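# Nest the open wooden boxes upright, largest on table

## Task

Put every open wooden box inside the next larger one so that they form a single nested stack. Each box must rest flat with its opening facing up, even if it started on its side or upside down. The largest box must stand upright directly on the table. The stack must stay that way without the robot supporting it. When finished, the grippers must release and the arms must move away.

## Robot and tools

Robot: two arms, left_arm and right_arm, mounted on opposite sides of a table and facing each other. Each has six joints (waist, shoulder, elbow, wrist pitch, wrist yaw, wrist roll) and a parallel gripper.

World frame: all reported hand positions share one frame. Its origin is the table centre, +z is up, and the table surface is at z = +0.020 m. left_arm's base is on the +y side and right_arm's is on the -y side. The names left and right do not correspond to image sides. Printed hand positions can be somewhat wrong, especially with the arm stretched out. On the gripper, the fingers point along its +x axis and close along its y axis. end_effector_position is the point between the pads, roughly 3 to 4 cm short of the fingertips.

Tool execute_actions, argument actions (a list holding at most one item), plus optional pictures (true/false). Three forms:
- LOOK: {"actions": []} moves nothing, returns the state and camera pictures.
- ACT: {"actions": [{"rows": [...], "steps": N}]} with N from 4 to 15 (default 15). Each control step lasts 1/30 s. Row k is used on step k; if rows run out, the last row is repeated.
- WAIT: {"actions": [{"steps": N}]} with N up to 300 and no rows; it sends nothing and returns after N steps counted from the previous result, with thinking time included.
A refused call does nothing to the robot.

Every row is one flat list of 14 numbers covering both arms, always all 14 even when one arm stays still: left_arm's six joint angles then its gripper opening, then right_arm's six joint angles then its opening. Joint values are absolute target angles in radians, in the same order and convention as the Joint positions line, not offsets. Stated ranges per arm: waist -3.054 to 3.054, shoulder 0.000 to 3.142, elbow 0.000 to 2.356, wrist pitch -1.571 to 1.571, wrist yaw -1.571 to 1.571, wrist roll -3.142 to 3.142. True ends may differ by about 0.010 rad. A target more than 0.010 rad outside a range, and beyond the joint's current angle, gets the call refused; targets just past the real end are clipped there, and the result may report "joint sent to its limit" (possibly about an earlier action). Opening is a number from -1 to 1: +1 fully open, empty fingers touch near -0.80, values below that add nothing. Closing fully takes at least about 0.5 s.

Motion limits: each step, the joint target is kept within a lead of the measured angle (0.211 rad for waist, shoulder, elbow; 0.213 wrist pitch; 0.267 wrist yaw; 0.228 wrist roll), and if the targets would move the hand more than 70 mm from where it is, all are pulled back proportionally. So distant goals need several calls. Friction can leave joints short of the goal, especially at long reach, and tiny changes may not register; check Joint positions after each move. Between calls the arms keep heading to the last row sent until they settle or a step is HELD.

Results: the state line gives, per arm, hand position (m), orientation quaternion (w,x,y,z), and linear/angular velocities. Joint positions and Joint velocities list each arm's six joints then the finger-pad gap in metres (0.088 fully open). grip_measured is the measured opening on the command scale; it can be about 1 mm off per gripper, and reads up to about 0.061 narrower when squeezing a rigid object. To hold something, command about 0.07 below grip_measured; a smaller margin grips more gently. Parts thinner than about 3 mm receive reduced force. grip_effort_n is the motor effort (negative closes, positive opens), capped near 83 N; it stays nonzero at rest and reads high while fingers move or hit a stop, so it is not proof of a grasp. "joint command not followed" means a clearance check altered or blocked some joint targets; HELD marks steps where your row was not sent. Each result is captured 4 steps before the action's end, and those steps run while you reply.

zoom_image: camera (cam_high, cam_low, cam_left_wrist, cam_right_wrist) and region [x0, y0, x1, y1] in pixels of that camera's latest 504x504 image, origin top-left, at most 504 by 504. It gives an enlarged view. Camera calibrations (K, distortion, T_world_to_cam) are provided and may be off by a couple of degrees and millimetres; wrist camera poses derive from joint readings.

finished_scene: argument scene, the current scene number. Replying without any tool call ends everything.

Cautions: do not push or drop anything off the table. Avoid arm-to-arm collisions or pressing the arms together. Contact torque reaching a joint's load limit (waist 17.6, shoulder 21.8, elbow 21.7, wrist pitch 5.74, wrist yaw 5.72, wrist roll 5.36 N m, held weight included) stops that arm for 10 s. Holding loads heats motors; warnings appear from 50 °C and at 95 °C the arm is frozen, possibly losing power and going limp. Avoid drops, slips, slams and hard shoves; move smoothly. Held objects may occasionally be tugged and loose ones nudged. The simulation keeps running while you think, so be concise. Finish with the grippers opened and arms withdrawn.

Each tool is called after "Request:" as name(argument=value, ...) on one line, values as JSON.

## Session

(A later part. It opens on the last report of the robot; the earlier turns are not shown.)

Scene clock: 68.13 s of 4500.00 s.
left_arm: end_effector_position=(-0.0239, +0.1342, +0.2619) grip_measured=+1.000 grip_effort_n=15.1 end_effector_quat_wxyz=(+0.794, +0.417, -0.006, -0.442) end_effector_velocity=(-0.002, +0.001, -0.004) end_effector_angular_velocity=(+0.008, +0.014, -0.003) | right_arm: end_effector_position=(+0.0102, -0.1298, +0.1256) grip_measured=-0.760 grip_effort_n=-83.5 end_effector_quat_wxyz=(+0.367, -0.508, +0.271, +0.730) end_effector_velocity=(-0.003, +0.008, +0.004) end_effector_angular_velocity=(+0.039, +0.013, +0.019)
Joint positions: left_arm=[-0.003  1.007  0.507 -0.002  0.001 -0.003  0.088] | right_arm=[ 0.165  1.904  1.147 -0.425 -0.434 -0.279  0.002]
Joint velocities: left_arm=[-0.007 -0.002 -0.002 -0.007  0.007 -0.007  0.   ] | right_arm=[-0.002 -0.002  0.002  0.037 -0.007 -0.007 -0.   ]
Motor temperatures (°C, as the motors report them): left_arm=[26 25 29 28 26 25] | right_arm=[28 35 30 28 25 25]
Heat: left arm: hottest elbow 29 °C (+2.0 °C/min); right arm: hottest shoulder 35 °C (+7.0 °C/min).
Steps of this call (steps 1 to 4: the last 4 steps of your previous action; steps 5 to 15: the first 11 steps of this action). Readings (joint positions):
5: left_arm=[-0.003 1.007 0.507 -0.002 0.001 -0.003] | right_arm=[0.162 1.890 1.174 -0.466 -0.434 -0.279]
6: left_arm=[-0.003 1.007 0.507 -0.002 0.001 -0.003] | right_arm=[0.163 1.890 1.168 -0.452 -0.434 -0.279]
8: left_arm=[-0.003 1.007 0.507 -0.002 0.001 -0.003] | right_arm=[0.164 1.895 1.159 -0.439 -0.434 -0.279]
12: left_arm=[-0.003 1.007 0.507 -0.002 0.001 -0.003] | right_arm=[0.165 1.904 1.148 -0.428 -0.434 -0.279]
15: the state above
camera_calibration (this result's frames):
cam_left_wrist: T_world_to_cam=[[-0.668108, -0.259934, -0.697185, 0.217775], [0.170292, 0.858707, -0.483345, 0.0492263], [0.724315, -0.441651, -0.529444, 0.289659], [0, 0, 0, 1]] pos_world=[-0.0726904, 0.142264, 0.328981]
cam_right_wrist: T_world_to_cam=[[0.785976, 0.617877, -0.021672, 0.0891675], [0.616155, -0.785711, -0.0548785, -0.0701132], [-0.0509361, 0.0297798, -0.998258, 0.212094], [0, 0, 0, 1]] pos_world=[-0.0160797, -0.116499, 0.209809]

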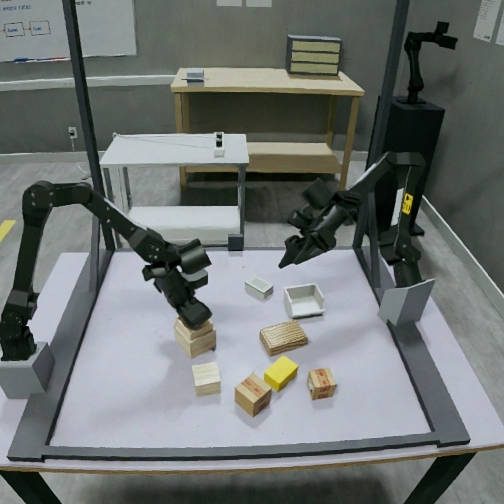

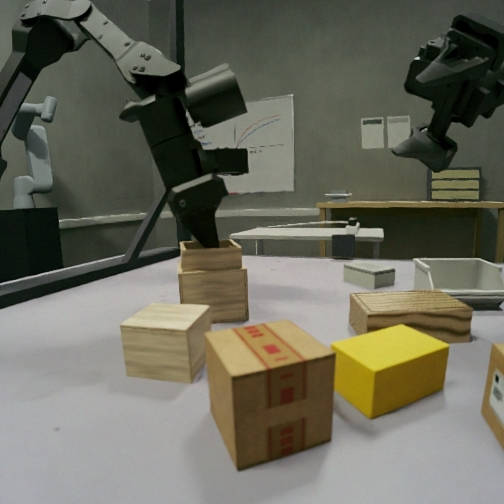

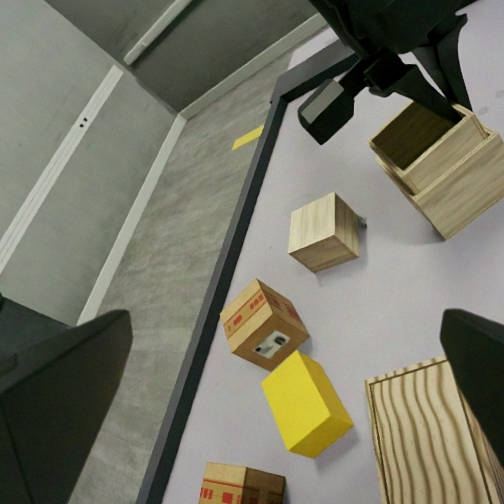

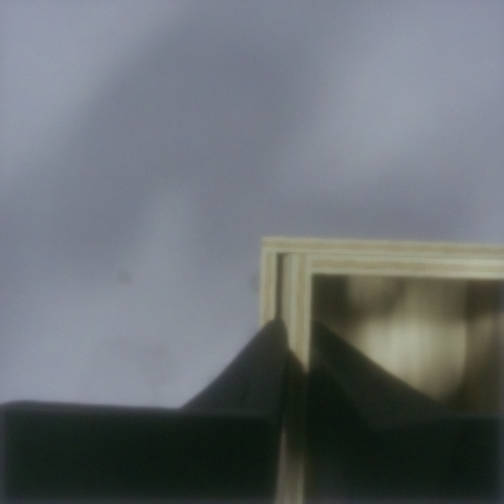

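Release slightly.

Request:
execute_actions(actions=[{"rows":[[0,1,0.5,0,0,0,1,0.165,1.904,1.147,-0.425,-0.434,-0.279,-0.55]]}])

Request:
execute_actions(actions=[{"rows":[[0,1,0.5,0,0,0,1,0.15,1.80,1.22,-0.58,-0.434,-0.279,-0.55]]}], pictures=true)

Scene clock: 68.63 s of 4500.00 s.
left_arm: end_effector_position=(-0.0239, +0.1342, +0.2619) grip_measured=+1.000 grip_effort_n=15.1 end_effector_quat_wxyz=(+0.794, +0.417, -0.006, -0.442) end_effector_velocity=(-0.003, -0.001, +0.001) end_effector_angular_velocity=(-0.018, +0.018, -0.007) | right_arm: end_effector_position=(+0.0100, -0.1296, +0.1257) grip_measured=-0.573 grip_effort_n=18.8 end_effector_quat_wxyz=(+0.367, -0.508, +0.271, +0.731) end_effector_velocity=(+0.000, -0.002, +0.000) end_effector_angular_velocity=(-0.010, +0.007, -0.009)
Joint positions: left_arm=[-0.003  1.007  0.507 -0.002  0.001 -0.003  0.088] | right_arm=[ 0.165  1.904  1.147 -0.423 -0.434 -0.279  0.011]
Joint velocities: left_arm=[-0.002 -0.007 -0.002  0.007  0.007 -0.022  0.   ] | right_arm=[-0.002 -0.002 -0.002 -0.007 -0.007  0.007  0.008]
Motor temperatures (°C, as the motors report them): left_arm=[26 25 29 28 26 25] | right_arm=[28 35 30 28 25 25]
Heat: left arm: hottest elbow 29 °C (+2.0 °C/min); right arm: hottest shoulder 35 °C (+7.1 °C/min).
Steps of this call (steps 1 to 4: the last 4 steps of your previous action; steps 5 to 15: the first 11 steps of this action). Readings (joint positions):
5: left_arm=[-0.003 1.007 0.507 -0.002 0.001 -0.003] | right_arm=[0.165 1.904 1.147 -0.423 -0.434 -0.279]
6: left_arm=[-0.003 1.007 0.507 -0.002 0.001 -0.003] | right_arm=[0.165 1.904 1.147 -0.423 -0.434 -0.279]
8: left_arm=[-0.003 1.007 0.507 -0.002 0.001 -0.003] | right_arm=[0.165 1.904 1.147 -0.423 -0.434 -0.279]
12: left_arm=[-0.003 1.007 0.507 -0.002 0.001 -0.003] | right_arm=[0.165 1.904 1.147 -0.423 -0.434 -0.279]
15: the state above

Scene clock: 69.13 s of 4500.00 s.
left_arm: end_effector_position=(-0.0239, +0.1342, +0.2619) grip_measured=+1.000 grip_effort_n=15.6 end_effector_quat_wxyz=(+0.794, +0.417, -0.006, -0.442) end_effector_velocity=(-0.000, +0.002, -0.000) end_effector_angular_velocity=(+0.005, -0.009, +0.002) | right_arm: end_effector_position=(+0.0011, -0.1314, +0.1736) grip_measured=-0.553 grip_effort_n=18.4 end_effector_quat_wxyz=(+0.375, -0.501, +0.263, +0.734) end_effector_velocity=(+0.006, -0.024, -0.010) end_effector_angular_velocity=(-0.125, -0.008, -0.026)
Joint positions: left_arm=[-0.003  1.007  0.507 -0.002  0.001 -0.003  0.088] | right_arm=[ 0.152  1.803  1.216 -0.57  -0.434 -0.279  0.012]
Joint velocities: left_arm=[-0.002 -0.007 -0.002 -0.007 -0.007  0.007  0.   ] | right_arm=[-0.002  0.002 -0.002 -0.125 -0.022 -0.007 -0.   ]
Motor temperatures (°C, as the motors report them): left_arm=[26 25 29 28 26 25] | right_arm=[28 35 30 28 25 25]
Heat: left arm: hottest elbow 29 °C (+2.0 °C/min); right arm: hottest shoulder 35 °C (+7.0 °C/min).
Steps of this call (steps 1 to 4: the last 4 steps of your previous action; steps 5 to 15: the first 11 steps of this action). Readings (joint positions):
5: left_arm=[-0.003 1.007 0.507 -0.002 0.001 -0.003] | right_arm=[0.165 1.897 1.153 -0.443 -0.434 -0.279]
6: left_arm=[-0.003 1.007 0.507 -0.002 0.001 -0.003] | right_arm=[0.163 1.887 1.161 -0.486 -0.434 -0.279]
8: left_arm=[-0.003 1.007 0.507 -0.002 0.001 -0.003] | right_arm=[0.158 1.854 1.174 -0.529 -0.434 -0.279]
12: left_arm=[-0.003 1.007 0.507 -0.002 0.001 -0.003] | right_arm=[0.152 1.809 1.211 -0.557 -0.434 -0.279]
15: the state above
camera_calibration (this result's frames):
cam_left_wrist: T_world_to_cam=[[-0.668108, -0.259934, -0.697185, 0.217775], [0.170292, 0.858707, -0.483345, 0.0492263], [0.724315, -0.441651, -0.529444, 0.289659], [0, 0, 0, 1]] pos_world=[-0.0726904, 0.142264, 0.328981]
cam_right_wrist: T_world_to_cam=[[0.788918, 0.614436, -0.00876421, 0.0956343], [0.61194, -0.786853, -0.0799485, -0.0589068], [-0.0560194, 0.0577096, -0.99676, 0.262939], [0, 0, 0, 1]] pos_world=[-0.0246705, -0.120286, 0.258216]

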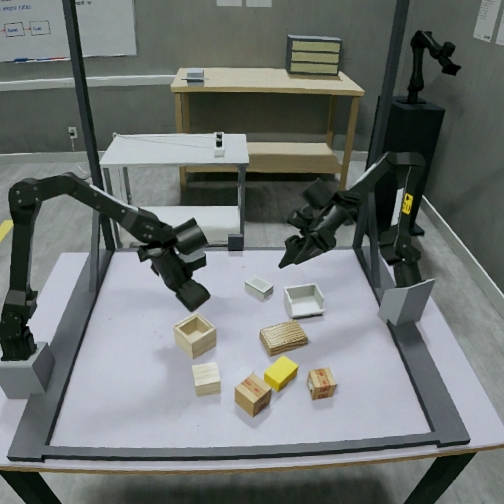

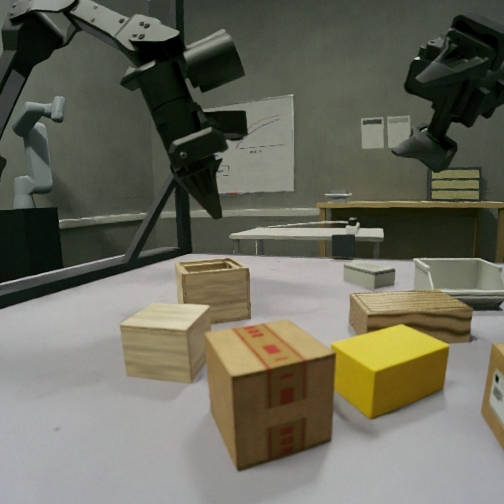

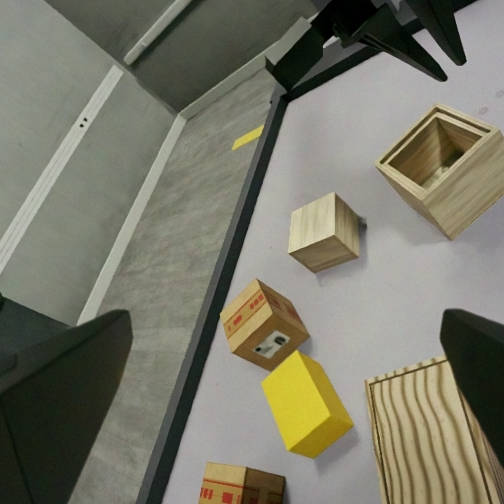

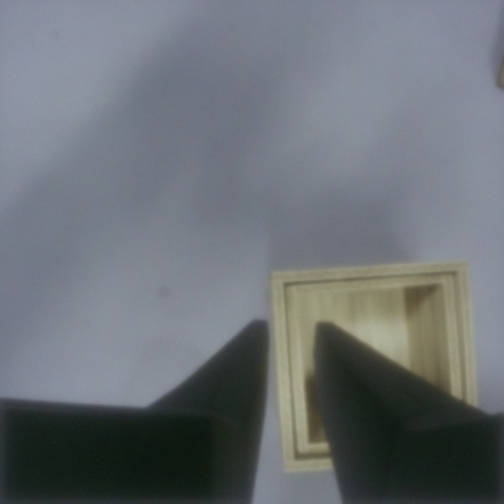

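Request:
execute_actions(actions=[{"rows":[[0,1,0.5,0,0,0,1,-0.44,1.85,1.2,0.2,-1.5,-0.79,1]]}])

Request:
execute_actions(actions=[{"rows":[[0,1,0.5,0,0,0,1,-0.44,1.95,1.2,0.3,-1.5,-0.79,1]]}])

Request:
execute_actions(actions=[{"rows":[[0,1,0.5,0,0,0,1,-0.44,2.43,1.193,0.337,-1.5,-0.79,1]]}])

Request:
execute_actions(actions=[{"rows":[[0,1,0.5,0,0,0,1,-0.44,2.43,1.193,0.337,-1.5,-0.79,1]]}], pictures=true)

Scene clock: 71.50 s of 4500.00 s.
left_arm: end_effector_position=(-0.0239, +0.1342, +0.2619) grip_measured=+1.000 grip_effort_n=15.1 end_effector_quat_wxyz=(+0.794, +0.417, -0.006, -0.442) end_effector_velocity=(+0.002, +0.003, -0.005) end_effector_angular_velocity=(+0.009, +0.007, +0.013) | right_arm: end_effector_position=(+0.0945, -0.0624, +0.2900) grip_measured=+0.660 grip_effort_n=18.4 end_effector_quat_wxyz=(+0.316, -0.306, -0.039, +0.897) end_effector_velocity=(+0.314, +0.008, +0.418) end_effector_angular_velocity=(+1.920, +0.471, +0.938)
Joint positions: left_arm=[-0.003  1.007  0.507 -0.002  0.001 -0.003  0.088] | right_arm=[-0.301  1.836  1.211 -0.087 -1.046 -0.726  0.071]
Joint velocities: left_arm=[-0.007  0.002 -0.007 -0.007 -0.007 -0.007  0.   ] | right_arm=[-1.267  0.022 -0.002  1.458 -1.853 -0.564  0.175]
Motor temperatures (°C, as the motors report them): left_arm=[26 25 29 28 26 25] | right_arm=[28 35 30 28 25 25]
Heat: left arm: hottest elbow 29 °C (+2.0 °C/min); right arm: hottest shoulder 35 °C (+7.1 °C/min).
Steps of this call (steps 1 to 4: the last 4 steps of your previous action; steps 5 to 15: the robot went on to your last target; steps 16 to 60: nothing new was sent; steps 61 to 71: the first 11 steps of this action). Readings (joint positions):
61: left_arm=[-0.003 1.007 0.507 -0.002 0.001 -0.003] | right_arm=[0.142 1.805 1.215 -0.559 -0.472 -0.313]
62: left_arm=[-0.003 1.007 0.507 -0.002 0.001 -0.003] | right_arm=[0.111 1.811 1.211 -0.504 -0.548 -0.370]
64: left_arm=[-0.003 1.007 0.507 -0.002 0.001 -0.003] | right_arm=[0.019 1.825 1.211 -0.401 -0.662 -0.472]
68: left_arm=[-0.003 1.007 0.507 -0.002 0.001 -0.003] | right_arm=[-0.172 1.835 1.211 -0.221 -0.882 -0.655]
71: the state above

Scene clock: 72.00 s of 4500.00 s.
left_arm: end_effector_position=(-0.0239, +0.1342, +0.2619) grip_measured=+1.000 grip_effort_n=15.1 end_effector_quat_wxyz=(+0.794, +0.417, -0.006, -0.442) end_effector_velocity=(-0.001, -0.001, +0.001) end_effector_angular_velocity=(-0.017, +0.018, +0.000) | right_arm: end_effector_position=(+0.1199, -0.0768, +0.3254) grip_measured=+0.997 grip_effort_n=18.8 end_effector_quat_wxyz=(+0.198, -0.198, -0.203, +0.938) end_effector_velocity=(-0.003, -0.008, +0.013) end_effector_angular_velocity=(+0.110, -0.021, +0.098)
Joint positions: left_arm=[-0.003  1.007  0.507 -0.002  0.001 -0.003  0.088] | right_arm=[-0.437  1.939  1.208  0.291 -1.487 -0.787  0.088]
Joint velocities: left_arm=[ 0.002 -0.002 -0.002  0.007  0.007 -0.022  0.   ] | right_arm=[-0.012 -0.007 -0.007  0.11  -0.081 -0.022  0.   ]
Motor temperatures (°C, as the motors report them): left_arm=[26 25 29 28 26 25] | right_arm=[28 35 31 28 25 25]
Heat: left arm: hottest elbow 29 °C (+2.0 °C/min); right arm: hottest shoulder 35 °C (+7.1 °C/min).
Steps of this call (steps 1 to 4: the last 4 steps of your previous action; steps 5 to 15: the first 11 steps of this action). Readings (joint positions):
5: left_arm=[-0.003 1.007 0.507 -0.002 0.001 -0.003] | right_arm=[-0.432 1.846 1.211 0.137 -1.345 -0.773]
6: left_arm=[-0.003 1.007 0.507 -0.002 0.001 -0.003] | right_arm=[-0.436 1.859 1.213 0.187 -1.388 -0.778]
8: left_arm=[-0.003 1.007 0.507 -0.002 0.001 -0.003] | right_arm=[-0.436 1.890 1.214 0.233 -1.435 -0.782]
12: left_arm=[-0.003 1.007 0.507 -0.002 0.001 -0.003] | right_arm=[-0.436 1.936 1.208 0.275 -1.474 -0.786]
15: the state above

Scene clock: 72.50 s of 4500.00 s.
left_arm: end_effector_position=(-0.0239, +0.1342, +0.2619) grip_measured=+1.000 grip_effort_n=15.1 end_effector_quat_wxyz=(+0.794, +0.417, -0.006, -0.442) end_effector_velocity=(+0.001, +0.000, +0.002) end_effector_angular_velocity=(-0.005, -0.012, -0.001) | right_arm: end_effector_position=(+0.1650, -0.0664, +0.1941) grip_measured=+0.998 grip_effort_n=18.4 end_effector_quat_wxyz=(+0.215, -0.171, -0.050, +0.960) end_effector_velocity=(+0.107, -0.040, -0.404) end_effector_angular_velocity=(-0.884, +0.380, -0.276)
Joint positions: left_arm=[-0.003  1.007  0.507 -0.002  0.001 -0.003  0.088] | right_arm=[-0.439  2.298  1.21   0.331 -1.501 -0.788  0.088]
Joint velocities: left_arm=[ 0.002 -0.002 -0.002  0.007 -0.007  0.007  0.   ] | right_arm=[-0.002  1.038 -0.022  0.051  0.007 -0.007 -0.   ]
Motor temperatures (°C, as the motors report them): left_arm=[26 25 29 28 26 25] | right_arm=[28 35 31 28 25 25]
Heat: left arm: hottest elbow 29 °C (+2.0 °C/min); right arm: hottest shoulder 35 °C (+7.1 °C/min).
Steps of this call (steps 1 to 4: the last 4 steps of your previous action; steps 5 to 15: the first 11 steps of this action). Readings (joint positions):
5: left_arm=[-0.003 1.007 0.507 -0.002 0.001 -0.003] | right_arm=[-0.438 1.954 1.208 0.303 -1.496 -0.787]
6: left_arm=[-0.003 1.007 0.507 -0.002 0.001 -0.003] | right_arm=[-0.438 1.976 1.213 0.320 -1.501 -0.788]
8: left_arm=[-0.003 1.007 0.507 -0.002 0.001 -0.003] | right_arm=[-0.438 2.038 1.218 0.323 -1.501 -0.788]
12: left_arm=[-0.003 1.007 0.507 -0.002 0.001 -0.003] | right_arm=[-0.439 2.191 1.211 0.327 -1.501 -0.788]
15: the state above

Scene clock: 73.00 s of 4500.00 s.
left_arm: end_effector_position=(-0.0239, +0.1342, +0.2619) grip_measured=+1.000 grip_effort_n=15.1 end_effector_quat_wxyz=(+0.794, +0.417, -0.006, -0.442) end_effector_velocity=(-0.002, -0.001, -0.003) end_effector_angular_velocity=(-0.005, +0.030, -0.010) | right_arm: end_effector_position=(+0.1752, -0.0763, +0.1465) grip_measured=+0.998 grip_effort_n=18.4 end_effector_quat_wxyz=(+0.223, -0.160, +0.011, +0.962) end_effector_velocity=(+0.002, -0.002, +0.002) end_effector_angular_velocity=(+0.003, +0.005, -0.002)
Joint positions: left_arm=[-0.003  1.007  0.507 -0.002  0.001 -0.003  0.088] | right_arm=[-0.439  2.414  1.196  0.336 -1.501 -0.788  0.088]
Joint velocities: left_arm=[-0.002  0.002 -0.002  0.007  0.022 -0.022  0.   ] | right_arm=[-0.007 -0.002 -0.002 -0.007 -0.007 -0.007 -0.   ]
Motor temperatures (°C, as the motors report them): left_arm=[26 25 29 28 26 25] | right_arm=[28 35 31 28 25 25]
Heat: left arm: hottest elbow 29 °C (+2.0 °C/min); right arm: hottest shoulder 35 °C (+7.1 °C/min).
Steps of this call (steps 1 to 4: the last 4 steps of your previous action; steps 5 to 15: the first 11 steps of this action). Readings (joint positions):
5: left_arm=[-0.003 1.007 0.507 -0.002 0.001 -0.003] | right_arm=[-0.439 2.405 1.196 0.332 -1.501 -0.788]
6: left_arm=[-0.003 1.007 0.507 -0.002 0.001 -0.003] | right_arm=[-0.439 2.410 1.196 0.332 -1.501 -0.788]
8: left_arm=[-0.003 1.007 0.507 -0.002 0.001 -0.003] | right_arm=[-0.439 2.412 1.196 0.334 -1.501 -0.788]
12: left_arm=[-0.003 1.007 0.507 -0.002 0.001 -0.003] | right_arm=[-0.439 2.413 1.196 0.336 -1.501 -0.788]
15: the state above
camera_calibration (this result's frames):
cam_left_wrist: T_world_to_cam=[[-0.668108, -0.259934, -0.697185, 0.217775], [0.170292, 0.858707, -0.483345, 0.0492263], [0.724315, -0.441651, -0.529444, 0.289659], [0, 0, 0, 1]] pos_world=[-0.0726904, 0.142264, 0.328981]
cam_right_wrist: T_world_to_cam=[[0.407523, 0.909213, 0.0851873, -0.00018509], [0.551027, -0.170441, -0.816896, 0.0414269], [-0.728213, 0.379844, -0.57046, 0.322407], [0, 0, 0, 1]] pos_world=[0.212029, -0.115235, 0.217777]

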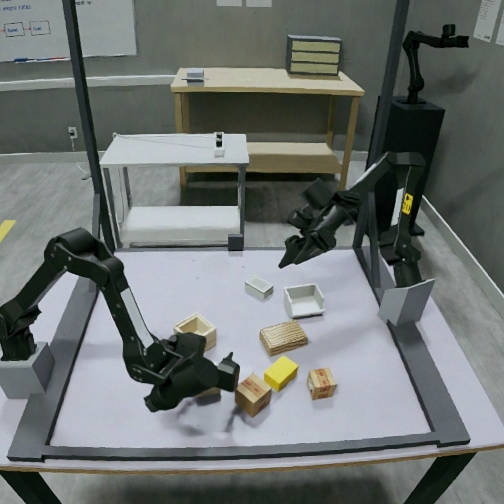

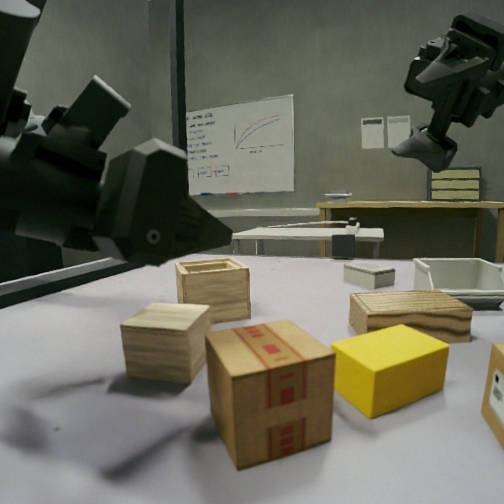

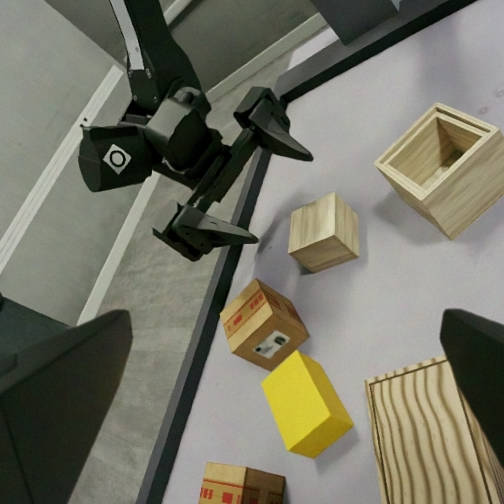

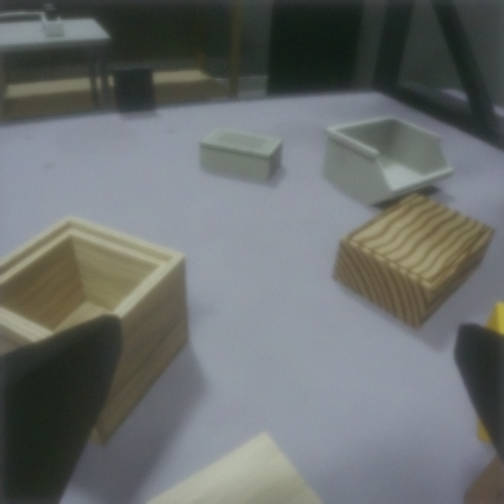

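Request:
execute_actions(actions=[{"rows":[[0,1,0.5,0,0,0,1,-0.38,2.3,1.6,-0.8,-1.2,-1.7,1]]}])

Request:
execute_actions(actions=[{"rows":[[0,1,0.5,0,0,0,1,-0.36,2.5,1.79,-1.22,-1.2,-2.03,1]]}])

Request:
execute_actions(actions=[{"rows":[[0,1,0.5,0,0,0,1,-0.36,2.57,1.79,-1.22,-1.2,-2.03,1]]}], pictures=true)

Scene clock: 74.30 s of 4500.00 s.
left_arm: end_effector_position=(-0.0239, +0.1342, +0.2619) grip_measured=+1.000 grip_effort_n=15.6 end_effector_quat_wxyz=(+0.794, +0.417, -0.006, -0.442) end_effector_velocity=(-0.002, -0.001, -0.000) end_effector_angular_velocity=(-0.014, +0.019, -0.004) | right_arm: end_effector_position=(+0.1643, +0.0011, +0.2259) grip_measured=+0.998 grip_effort_n=18.4 end_effector_quat_wxyz=(+0.213, -0.320, -0.218, +0.897) end_effector_velocity=(-0.049, +0.001, +0.170) end_effector_angular_velocity=(+0.585, -0.713, +0.513)
Joint positions: left_arm=[-0.003  1.007  0.507 -0.002  0.001 -0.003  0.088] | right_arm=[-0.384  2.303  1.56  -0.129 -1.227 -1.294  0.088]
Joint velocities: left_arm=[-0.002 -0.002 -0.002  0.007  0.007 -0.022  0.   ] | right_arm=[ 0.007 -0.286  0.535 -1.37   0.125 -1.546 -0.   ]
Motor temperatures (°C, as the motors report them): left_arm=[26 25 29 28 26 25] | right_arm=[28 35 31 28 26 25]
Heat: left arm: hottest elbow 29 °C (+2.0 °C/min); right arm: hottest shoulder 35 °C (+7.0 °C/min).
Steps of this call (steps 1 to 4: the last 4 steps of your previous action; steps 5 to 15: the robot went on to your last target; steps 16 to 28: nothing new was sent; steps 29 to 39: the first 11 steps of this action). Readings (joint positions):
29: left_arm=[-0.003 1.007 0.507 -0.002 0.001 -0.003] | right_arm=[-0.437 2.409 1.208 0.308 -1.480 -0.816]
30: left_arm=[-0.003 1.007 0.507 -0.002 0.001 -0.003] | right_arm=[-0.432 2.405 1.233 0.262 -1.424 -0.859]
32: left_arm=[-0.003 1.007 0.507 -0.002 0.001 -0.003] | right_arm=[-0.415 2.389 1.302 0.183 -1.338 -0.945]
36: left_arm=[-0.003 1.007 0.507 -0.002 0.001 -0.003] | right_arm=[-0.390 2.336 1.470 0.010 -1.253 -1.136]
39: the state above

Scene clock: 74.80 s of 4500.00 s.
left_arm: end_effector_position=(-0.0239, +0.1342, +0.2619) grip_measured=+1.000 grip_effort_n=15.1 end_effector_quat_wxyz=(+0.794, +0.417, -0.006, -0.442) end_effector_velocity=(+0.001, +0.001, +0.002) end_effector_angular_velocity=(-0.007, +0.000, +0.011) | right_arm: end_effector_position=(+0.1600, -0.0384, +0.1603) grip_measured=+0.998 grip_effort_n=17.4 end_effector_quat_wxyz=(+0.090, -0.347, -0.184, +0.915) end_effector_velocity=(-0.049, -0.139, +0.009) end_effector_angular_velocity=(-0.887, +0.283, -0.116)
Joint positions: left_arm=[-0.003  1.007  0.507 -0.002  0.001 -0.003  0.088] | right_arm=[-0.362  2.484  1.765 -0.866 -1.203 -1.98   0.088]
Joint velocities: left_arm=[ 0.002 -0.002  0.002 -0.007 -0.007 -0.007  0.   ] | right_arm=[-0.002  0.007  0.12  -1.429  0.007 -0.418  0.   ]
Motor temperatures (°C, as the motors report them): left_arm=[26 25 29 28 26 25] | right_arm=[28 35 31 28 26 25]
Heat: left arm: hottest elbow 29 °C (+2.0 °C/min); right arm: hottest shoulder 35 °C (+6.1 °C/min).
Steps of this call (steps 1 to 4: the last 4 steps of your previous action; steps 5 to 15: the first 11 steps of this action). Readings (joint positions):
5: left_arm=[-0.003 1.007 0.507 -0.002 0.001 -0.003] | right_arm=[-0.384 2.310 1.608 -0.386 -1.212 -1.558]
6: left_arm=[-0.003 1.007 0.507 -0.002 0.001 -0.003] | right_arm=[-0.381 2.344 1.652 -0.425 -1.212 -1.609]
8: left_arm=[-0.003 1.007 0.507 -0.002 0.001 -0.003] | right_arm=[-0.374 2.412 1.723 -0.518 -1.205 -1.716]
12: left_arm=[-0.003 1.007 0.507 -0.002 0.001 -0.003] | right_arm=[-0.364 2.474 1.753 -0.718 -1.203 -1.912]
15: the state above

Scene clock: 75.30 s of 4500.00 s.
left_arm: end_effector_position=(-0.0239, +0.1342, +0.2619) grip_measured=+1.000 grip_effort_n=15.1 end_effector_quat_wxyz=(+0.794, +0.417, -0.006, -0.442) end_effector_velocity=(+0.002, +0.002, +0.000) end_effector_angular_velocity=(+0.003, -0.017, +0.015) | right_arm: end_effector_position=(+0.1526, -0.0780, +0.1400) grip_measured=+0.998 grip_effort_n=17.9 end_effector_quat_wxyz=(+0.080, -0.312, -0.015, +0.947) end_effector_velocity=(-0.002, -0.005, +0.002) end_effector_angular_velocity=(-0.028, +0.018, -0.012)
Joint positions: left_arm=[-0.003  1.007  0.507 -0.002  0.001 -0.003  0.088] | right_arm=[-0.362  2.557  1.787 -1.212 -1.203 -2.027  0.088]
Joint velocities: left_arm=[-0.002 -0.002 -0.002 -0.007 -0.022  0.007  0.   ] | right_arm=[-0.002 -0.002 -0.007 -0.037 -0.007 -0.007 -0.   ]
Motor temperatures (°C, as the motors report them): left_arm=[26 25 29 28 26 25] | right_arm=[28 35 31 28 26 25]
Heat: left arm: hottest elbow 29 °C (+2.0 °C/min); right arm: hottest shoulder 35 °C (+6.0 °C/min).
Steps of this call (steps 1 to 4: the last 4 steps of your previous action; steps 5 to 15: the first 11 steps of this action). Readings (joint positions):
5: left_arm=[-0.003 1.007 0.507 -0.002 0.001 -0.003] | right_arm=[-0.362 2.490 1.781 -1.104 -1.203 -2.017]
6: left_arm=[-0.003 1.007 0.507 -0.002 0.001 -0.003] | right_arm=[-0.362 2.498 1.784 -1.133 -1.203 -2.019]
8: left_arm=[-0.003 1.007 0.507 -0.002 0.001 -0.003] | right_arm=[-0.362 2.521 1.787 -1.169 -1.203 -2.023]
12: left_arm=[-0.003 1.007 0.507 -0.002 0.001 -0.003] | right_arm=[-0.362 2.555 1.787 -1.203 -1.203 -2.026]
15: the state above
camera_calibration (this result's frames):
cam_left_wrist: T_world_to_cam=[[-0.668108, -0.259934, -0.697185, 0.217775], [0.170292, 0.858707, -0.483345, 0.0492263], [0.724315, -0.441651, -0.529444, 0.289659], [0, 0, 0, 1]] pos_world=[-0.0726904, 0.142264, 0.328981]
cam_right_wrist: T_world_to_cam=[[0.10647, 0.989, 0.102678, 0.0607904], [0.799911, -0.0238586, -0.599645, -0.00866572], [-0.590599, 0.145977, -0.793652, 0.294897], [0, 0, 0, 1]] pos_world=[0.174626, -0.103377, 0.222608]

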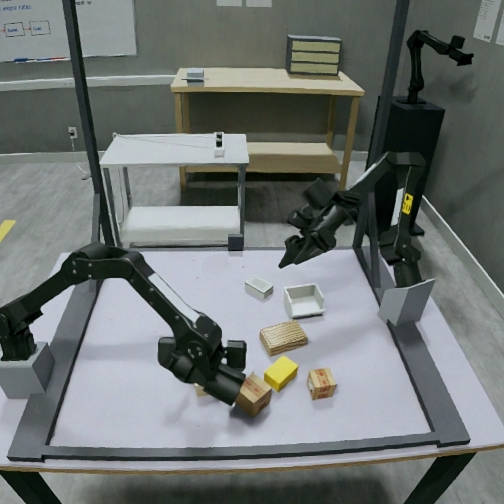

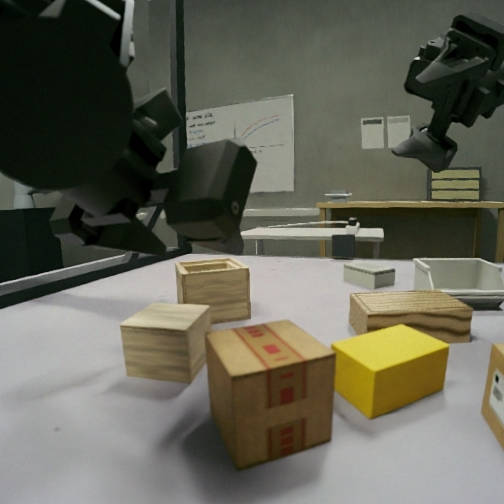

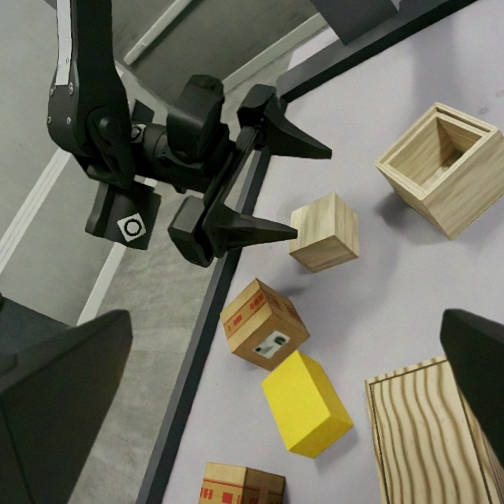

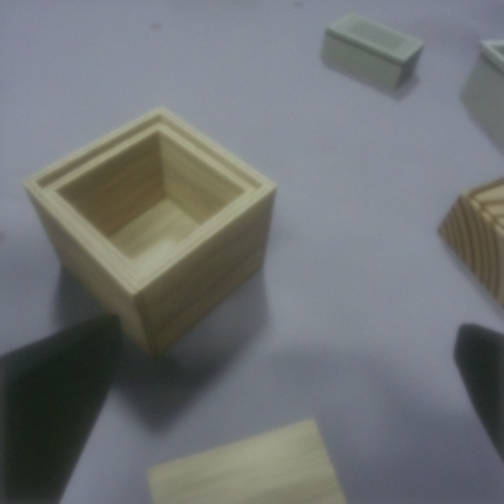

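Request:
execute_actions(actions=[{"rows":[[0,1,0.5,0,0,0,1,-0.42,2.57,1.79,-1.22,-1.35,-2.03,1]]}])

Request:
execute_actions(actions=[{"rows":[[0,1,0.5,0,0,0,1,-0.42,2.67,1.81,-1.14,-1.35,-2.03,1]]}], pictures=true)

Scene clock: 76.17 s of 4500.00 s.
left_arm: end_effector_position=(-0.0239, +0.1342, +0.2619) grip_measured=+1.000 grip_effort_n=15.1 end_effector_quat_wxyz=(+0.794, +0.417, -0.006, -0.442) end_effector_velocity=(-0.001, -0.001, -0.000) end_effector_angular_velocity=(-0.017, +0.011, +0.002) | right_arm: end_effector_position=(+0.1697, -0.0699, +0.1642) grip_measured=+0.998 grip_effort_n=17.4 end_effector_quat_wxyz=(+0.138, -0.251, -0.027, +0.958) end_effector_velocity=(-0.010, +0.005, +0.009) end_effector_angular_velocity=(+0.044, +0.065, -0.002)
Joint positions: left_arm=[-0.003  1.007  0.507 -0.002  0.001 -0.003  0.088] | right_arm=[-0.424  2.558  1.787 -1.219 -1.34  -2.028  0.088]
Joint velocities: left_arm=[-0.007 -0.002 -0.002  0.007 -0.007 -0.022  0.   ] | right_arm=[ 0.012 -0.002 -0.002 -0.007 -0.081 -0.022 -0.   ]
Motor temperatures (°C, as the motors report them): left_arm=[26 25 29 28 26 25] | right_arm=[28 35 31 28 26 25]
Heat: left arm: hottest elbow 29 °C (+2.0 °C/min); right arm: hottest shoulder 35 °C (+6.0 °C/min).
Steps of this call (steps 1 to 4: the last 4 steps of your previous action; steps 5 to 15: the robot went on to your last target; steps 16 to 26: the first 11 steps of this action). Readings (joint positions):
16: left_arm=[-0.003 1.007 0.507 -0.002 0.001 -0.003] | right_arm=[-0.364 2.557 1.787 -1.218 -1.216 -2.028]
17: left_arm=[-0.003 1.007 0.507 -0.002 0.001 -0.003] | right_arm=[-0.369 2.558 1.787 -1.219 -1.252 -2.028]
19: left_arm=[-0.003 1.007 0.507 -0.002 0.001 -0.003] | right_arm=[-0.388 2.558 1.787 -1.219 -1.295 -2.028]
23: left_arm=[-0.003 1.007 0.507 -0.002 0.001 -0.003] | right_arm=[-0.420 2.558 1.787 -1.219 -1.329 -2.028]
26: the state above

Scene clock: 76.67 s of 4500.00 s.
left_arm: end_effector_position=(-0.0239, +0.1342, +0.2619) grip_measured=+1.000 grip_effort_n=15.1 end_effector_quat_wxyz=(+0.794, +0.417, -0.006, -0.442) end_effector_velocity=(+0.002, +0.004, -0.003) end_effector_angular_velocity=(+0.010, +0.007, +0.020) | right_arm: end_effector_position=(+0.1809, -0.0670, +0.1282) grip_measured=+0.998 grip_effort_n=18.4 end_effector_quat_wxyz=(+0.139, -0.246, -0.025, +0.959) end_effector_velocity=(+0.001, +0.003, +0.003) end_effector_angular_velocity=(+0.036, +0.009, +0.001)
Joint positions: left_arm=[-0.003  1.007  0.507 -0.002  0.001 -0.003  0.088] | right_arm=[-0.423  2.657  1.806 -1.146 -1.35  -2.028  0.088]
Joint velocities: left_arm=[-0.002 -0.002 -0.002 -0.022 -0.007 -0.007  0.   ] | right_arm=[-0.002 -0.002 -0.002  0.022 -0.022 -0.007 -0.   ]
Motor temperatures (°C, as the motors report them): left_arm=[26 25 29 28 26 25] | right_arm=[28 35 31 28 26 25]
Heat: left arm: hottest elbow 29 °C (+1.0 °C/min); right arm: hottest shoulder 35 °C (+6.1 °C/min).
Steps of this call (steps 1 to 4: the last 4 steps of your previous action; steps 5 to 15: the first 11 steps of this action). Readings (joint positions):
5: left_arm=[-0.003 1.007 0.507 -0.002 0.001 -0.003] | right_arm=[-0.423 2.566 1.788 -1.215 -1.345 -2.028]
6: left_arm=[-0.003 1.007 0.507 -0.002 0.001 -0.003] | right_arm=[-0.423 2.578 1.796 -1.193 -1.350 -2.028]
8: left_arm=[-0.003 1.007 0.507 -0.002 0.001 -0.003] | right_arm=[-0.423 2.609 1.806 -1.167 -1.350 -2.028]
12: left_arm=[-0.003 1.007 0.507 -0.002 0.001 -0.003] | right_arm=[-0.423 2.654 1.806 -1.151 -1.350 -2.028]
15: the state above
camera_calibration (this result's frames):
cam_left_wrist: T_world_to_cam=[[-0.668108, -0.259934, -0.697185, 0.217775], [0.170292, 0.858707, -0.483345, 0.0492263], [0.724315, -0.441651, -0.529444, 0.289659], [0, 0, 0, 1]] pos_world=[-0.0726904, 0.142264, 0.328981]
cam_right_wrist: T_world_to_cam=[[0.223768, 0.963731, 0.145432, 0.019714], [0.708733, -0.0584668, -0.70305, -0.0107322], [-0.669048, 0.260392, -0.696111, 0.310039], [0, 0, 0, 1]] pos_world=[0.210626, -0.100358, 0.205409]

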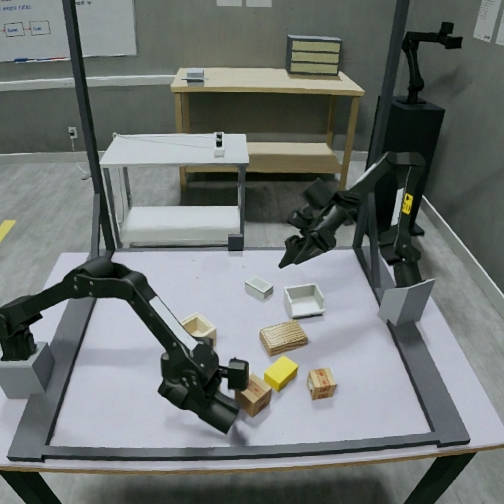

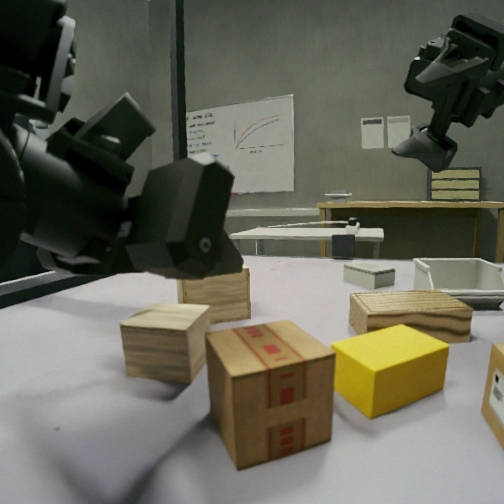

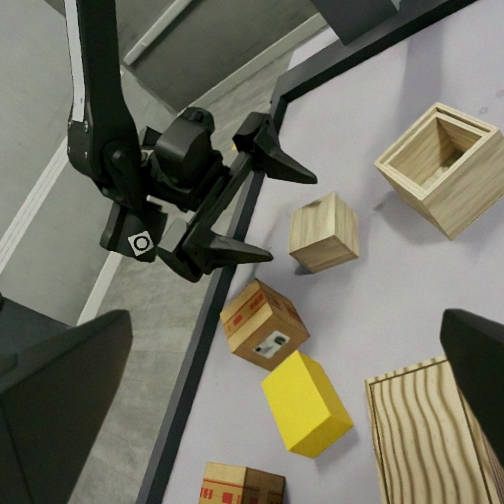

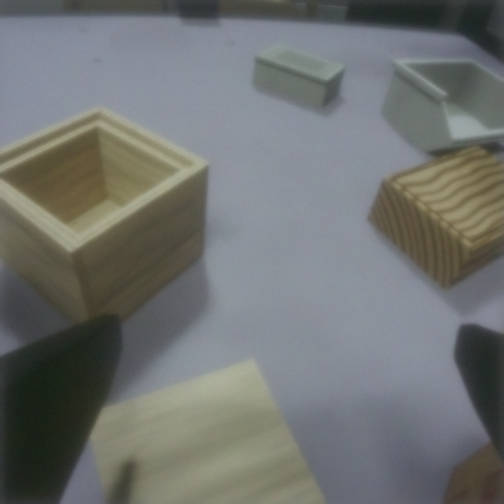

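Request:
execute_actions(actions=[{"rows":[[0,1,0.5,0,0,0,1,-0.395,2.73,1.79,-1.06,-1.35,-1.92,1]]}], pictures=true)

Scene clock: 77.37 s of 4500.00 s.
left_arm: end_effector_position=(-0.0239, +0.1342, +0.2619) grip_measured=+1.000 grip_effort_n=15.6 end_effector_quat_wxyz=(+0.794, +0.417, -0.006, -0.442) end_effector_velocity=(+0.001, +0.001, +0.002) end_effector_angular_velocity=(-0.010, -0.008, +0.017) | right_arm: end_effector_position=(+0.1778, -0.0681, +0.0978) grip_measured=+0.998 grip_effort_n=17.9 end_effector_quat_wxyz=(+0.139, -0.241, +0.018, +0.960) end_effector_velocity=(+0.002, +0.003, -0.001) end_effector_angular_velocity=(+0.001, +0.005, -0.013)
Joint positions: left_arm=[-0.003  1.007  0.507 -0.002  0.001 -0.003  0.088] | right_arm=[-0.397  2.716  1.798 -1.065 -1.35  -1.927  0.088]
Joint velocities: left_arm=[-0.002 -0.002  0.002 -0.007 -0.022 -0.007  0.   ] | right_arm=[-0.002  0.002 -0.002  0.037 -0.007  0.037 -0.   ]
Motor temperatures (°C, as the motors report them): left_arm=[26 25 29 28 26 25] | right_arm=[28 35 31 28 26 25]
Heat: left arm: hottest elbow 29 °C (+1.0 °C/min); right arm: hottest shoulder 35 °C (+6.0 °C/min).
Steps of this call (steps 1 to 4: the last 4 steps of your previous action; steps 5 to 10: the robot went on to your last target; steps 11 to 21: the first 11 steps of this action). Readings (joint positions):
11: left_arm=[-0.003 1.007 0.507 -0.002 0.001 -0.003] | right_arm=[-0.422 2.662 1.806 -1.135 -1.350 -2.014]
12: left_arm=[-0.003 1.007 0.507 -0.002 0.001 -0.003] | right_arm=[-0.420 2.669 1.806 -1.110 -1.350 -1.990]
14: left_arm=[-0.003 1.007 0.507 -0.002 0.001 -0.003] | right_arm=[-0.412 2.685 1.806 -1.090 -1.350 -1.960]
18: left_arm=[-0.003 1.007 0.507 -0.002 0.001 -0.003] | right_arm=[-0.398 2.714 1.799 -1.071 -1.350 -1.934]
21: the state above
camera_calibration (this result's frames):
cam_left_wrist: T_world_to_cam=[[-0.668108, -0.259934, -0.697185, 0.217775], [0.170292, 0.858707, -0.483345, 0.0492263], [0.724315, -0.441651, -0.529444, 0.289659], [0, 0, 0, 1]] pos_world=[-0.0726904, 0.142264, 0.328981]
cam_right_wrist: T_world_to_cam=[[0.244359, 0.967642, 0.0629118, 0.0305924], [0.691566, -0.128428, -0.710805, -0.0308713], [-0.679725, 0.217199, -0.700571, 0.28647], [0, 0, 0, 1]] pos_world=[0.208595, -0.0957882, 0.176824]

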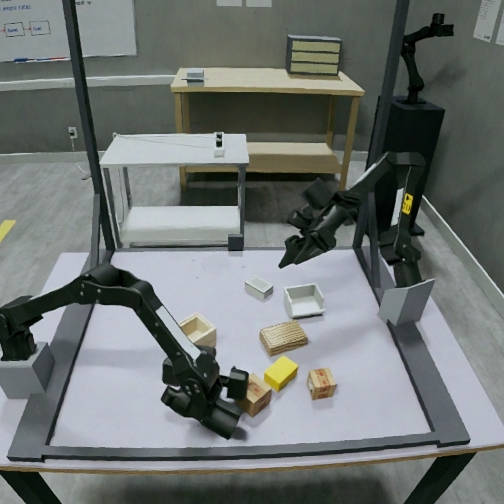

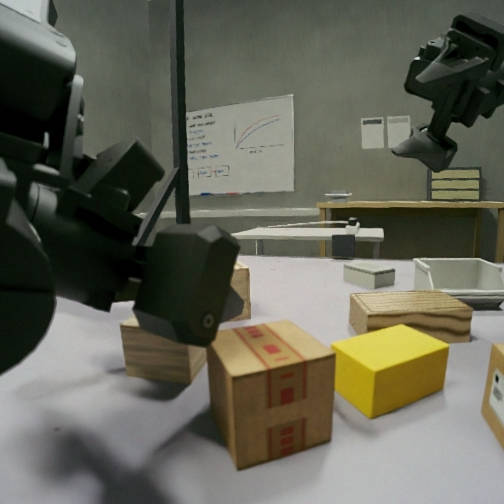

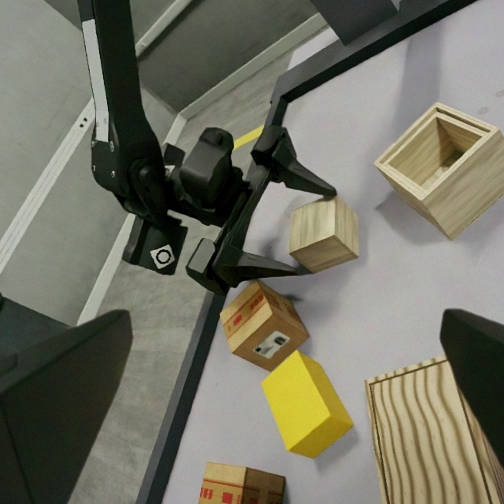

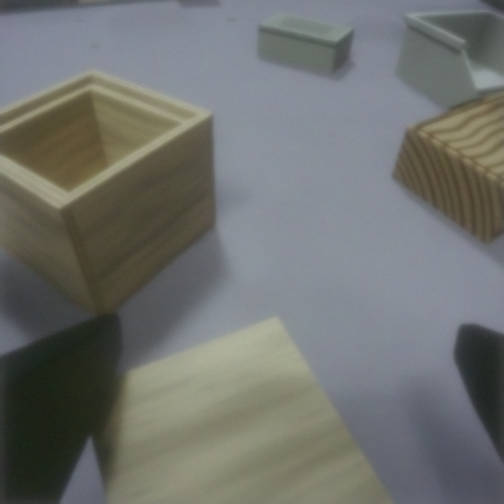

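Request:
execute_actions(actions=[{"rows":[[0,1,0.5,0,0,0,1,-0.41,2.665,1.70,-1.015,-1.35,-1.97,1]]}], pictures=true)

Scene clock: 77.90 s of 4500.00 s.
left_arm: end_effector_position=(-0.0239, +0.1342, +0.2619) grip_measured=+1.000 grip_effort_n=15.1 end_effector_quat_wxyz=(+0.794, +0.417, -0.006, -0.442) end_effector_velocity=(-0.002, -0.002, +0.003) end_effector_angular_velocity=(-0.039, +0.016, +0.001) | right_arm: end_effector_position=(+0.1788, -0.0795, +0.0977) grip_measured=+0.998 grip_effort_n=18.4 end_effector_quat_wxyz=(+0.140, -0.243, -0.000, +0.960) end_effector_velocity=(-0.004, +0.004, +0.020) end_effector_angular_velocity=(+0.064, -0.016, +0.019)
Joint positions: left_arm=[-0.003  1.007  0.507 -0.002  0.001 -0.003  0.088] | right_arm=[-0.409  2.679  1.714 -1.02  -1.35  -1.966  0.088]
Joint velocities: left_arm=[-0.002 -0.002 -0.002  0.022 -0.007 -0.037  0.   ] | right_arm=[-0.002 -0.056 -0.017  0.007 -0.007 -0.022 -0.   ]
Motor temperatures (°C, as the motors report them): left_arm=[26 25 29 28 26 25] | right_arm=[28 35 31 28 26 25]
Heat: left arm: hottest elbow 29 °C (+1.0 °C/min); right arm: hottest shoulder 35 °C (+6.1 °C/min).
Steps of this call (steps 1 to 4: the last 4 steps of your previous action; step 5: the robot went on to your last target; steps 6 to 16: the first 11 steps of this action). Readings (joint positions):
6: left_arm=[-0.003 1.007 0.507 -0.002 0.001 -0.003] | right_arm=[-0.397 2.712 1.790 -1.052 -1.350 -1.927]
7: left_arm=[-0.003 1.007 0.507 -0.002 0.001 -0.003] | right_arm=[-0.399 2.704 1.772 -1.043 -1.350 -1.938]
9: left_arm=[-0.003 1.007 0.507 -0.002 0.001 -0.003] | right_arm=[-0.402 2.693 1.741 -1.035 -1.350 -1.951]
13: left_arm=[-0.003 1.007 0.507 -0.002 0.001 -0.003] | right_arm=[-0.408 2.685 1.718 -1.023 -1.350 -1.963]
16: the state above
camera_calibration (this result's frames):
cam_left_wrist: T_world_to_cam=[[-0.668108, -0.259934, -0.697185, 0.217775], [0.170292, 0.858707, -0.483345, 0.0492263], [0.724315, -0.441651, -0.529444, 0.289659], [0, 0, 0, 1]] pos_world=[-0.0726904, 0.142264, 0.328981]
cam_right_wrist: T_world_to_cam=[[0.237846, 0.966342, 0.0980447, 0.0390217], [0.698535, -0.100042, -0.708548, -0.0323642], [-0.674891, 0.237013, -0.698818, 0.29003], [0, 0, 0, 1]] pos_world=[0.209065, -0.109687, 0.175921]

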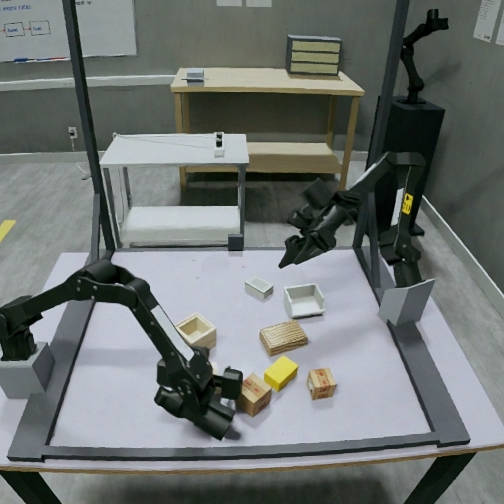

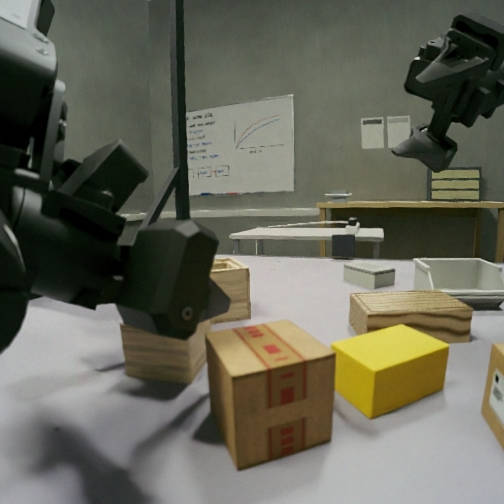

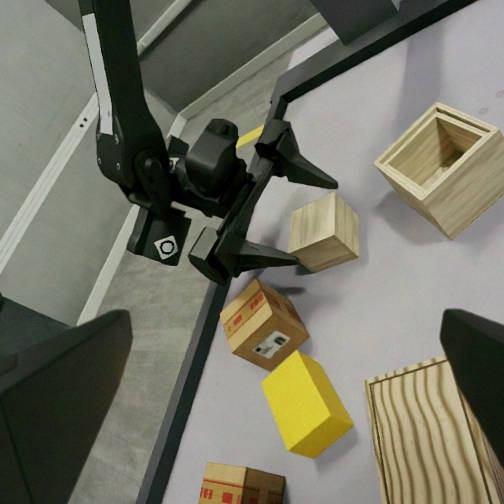

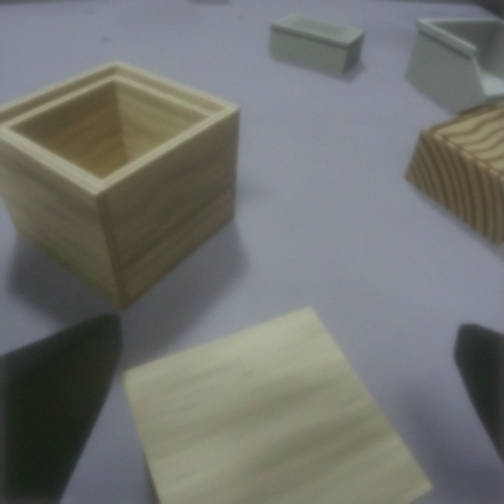

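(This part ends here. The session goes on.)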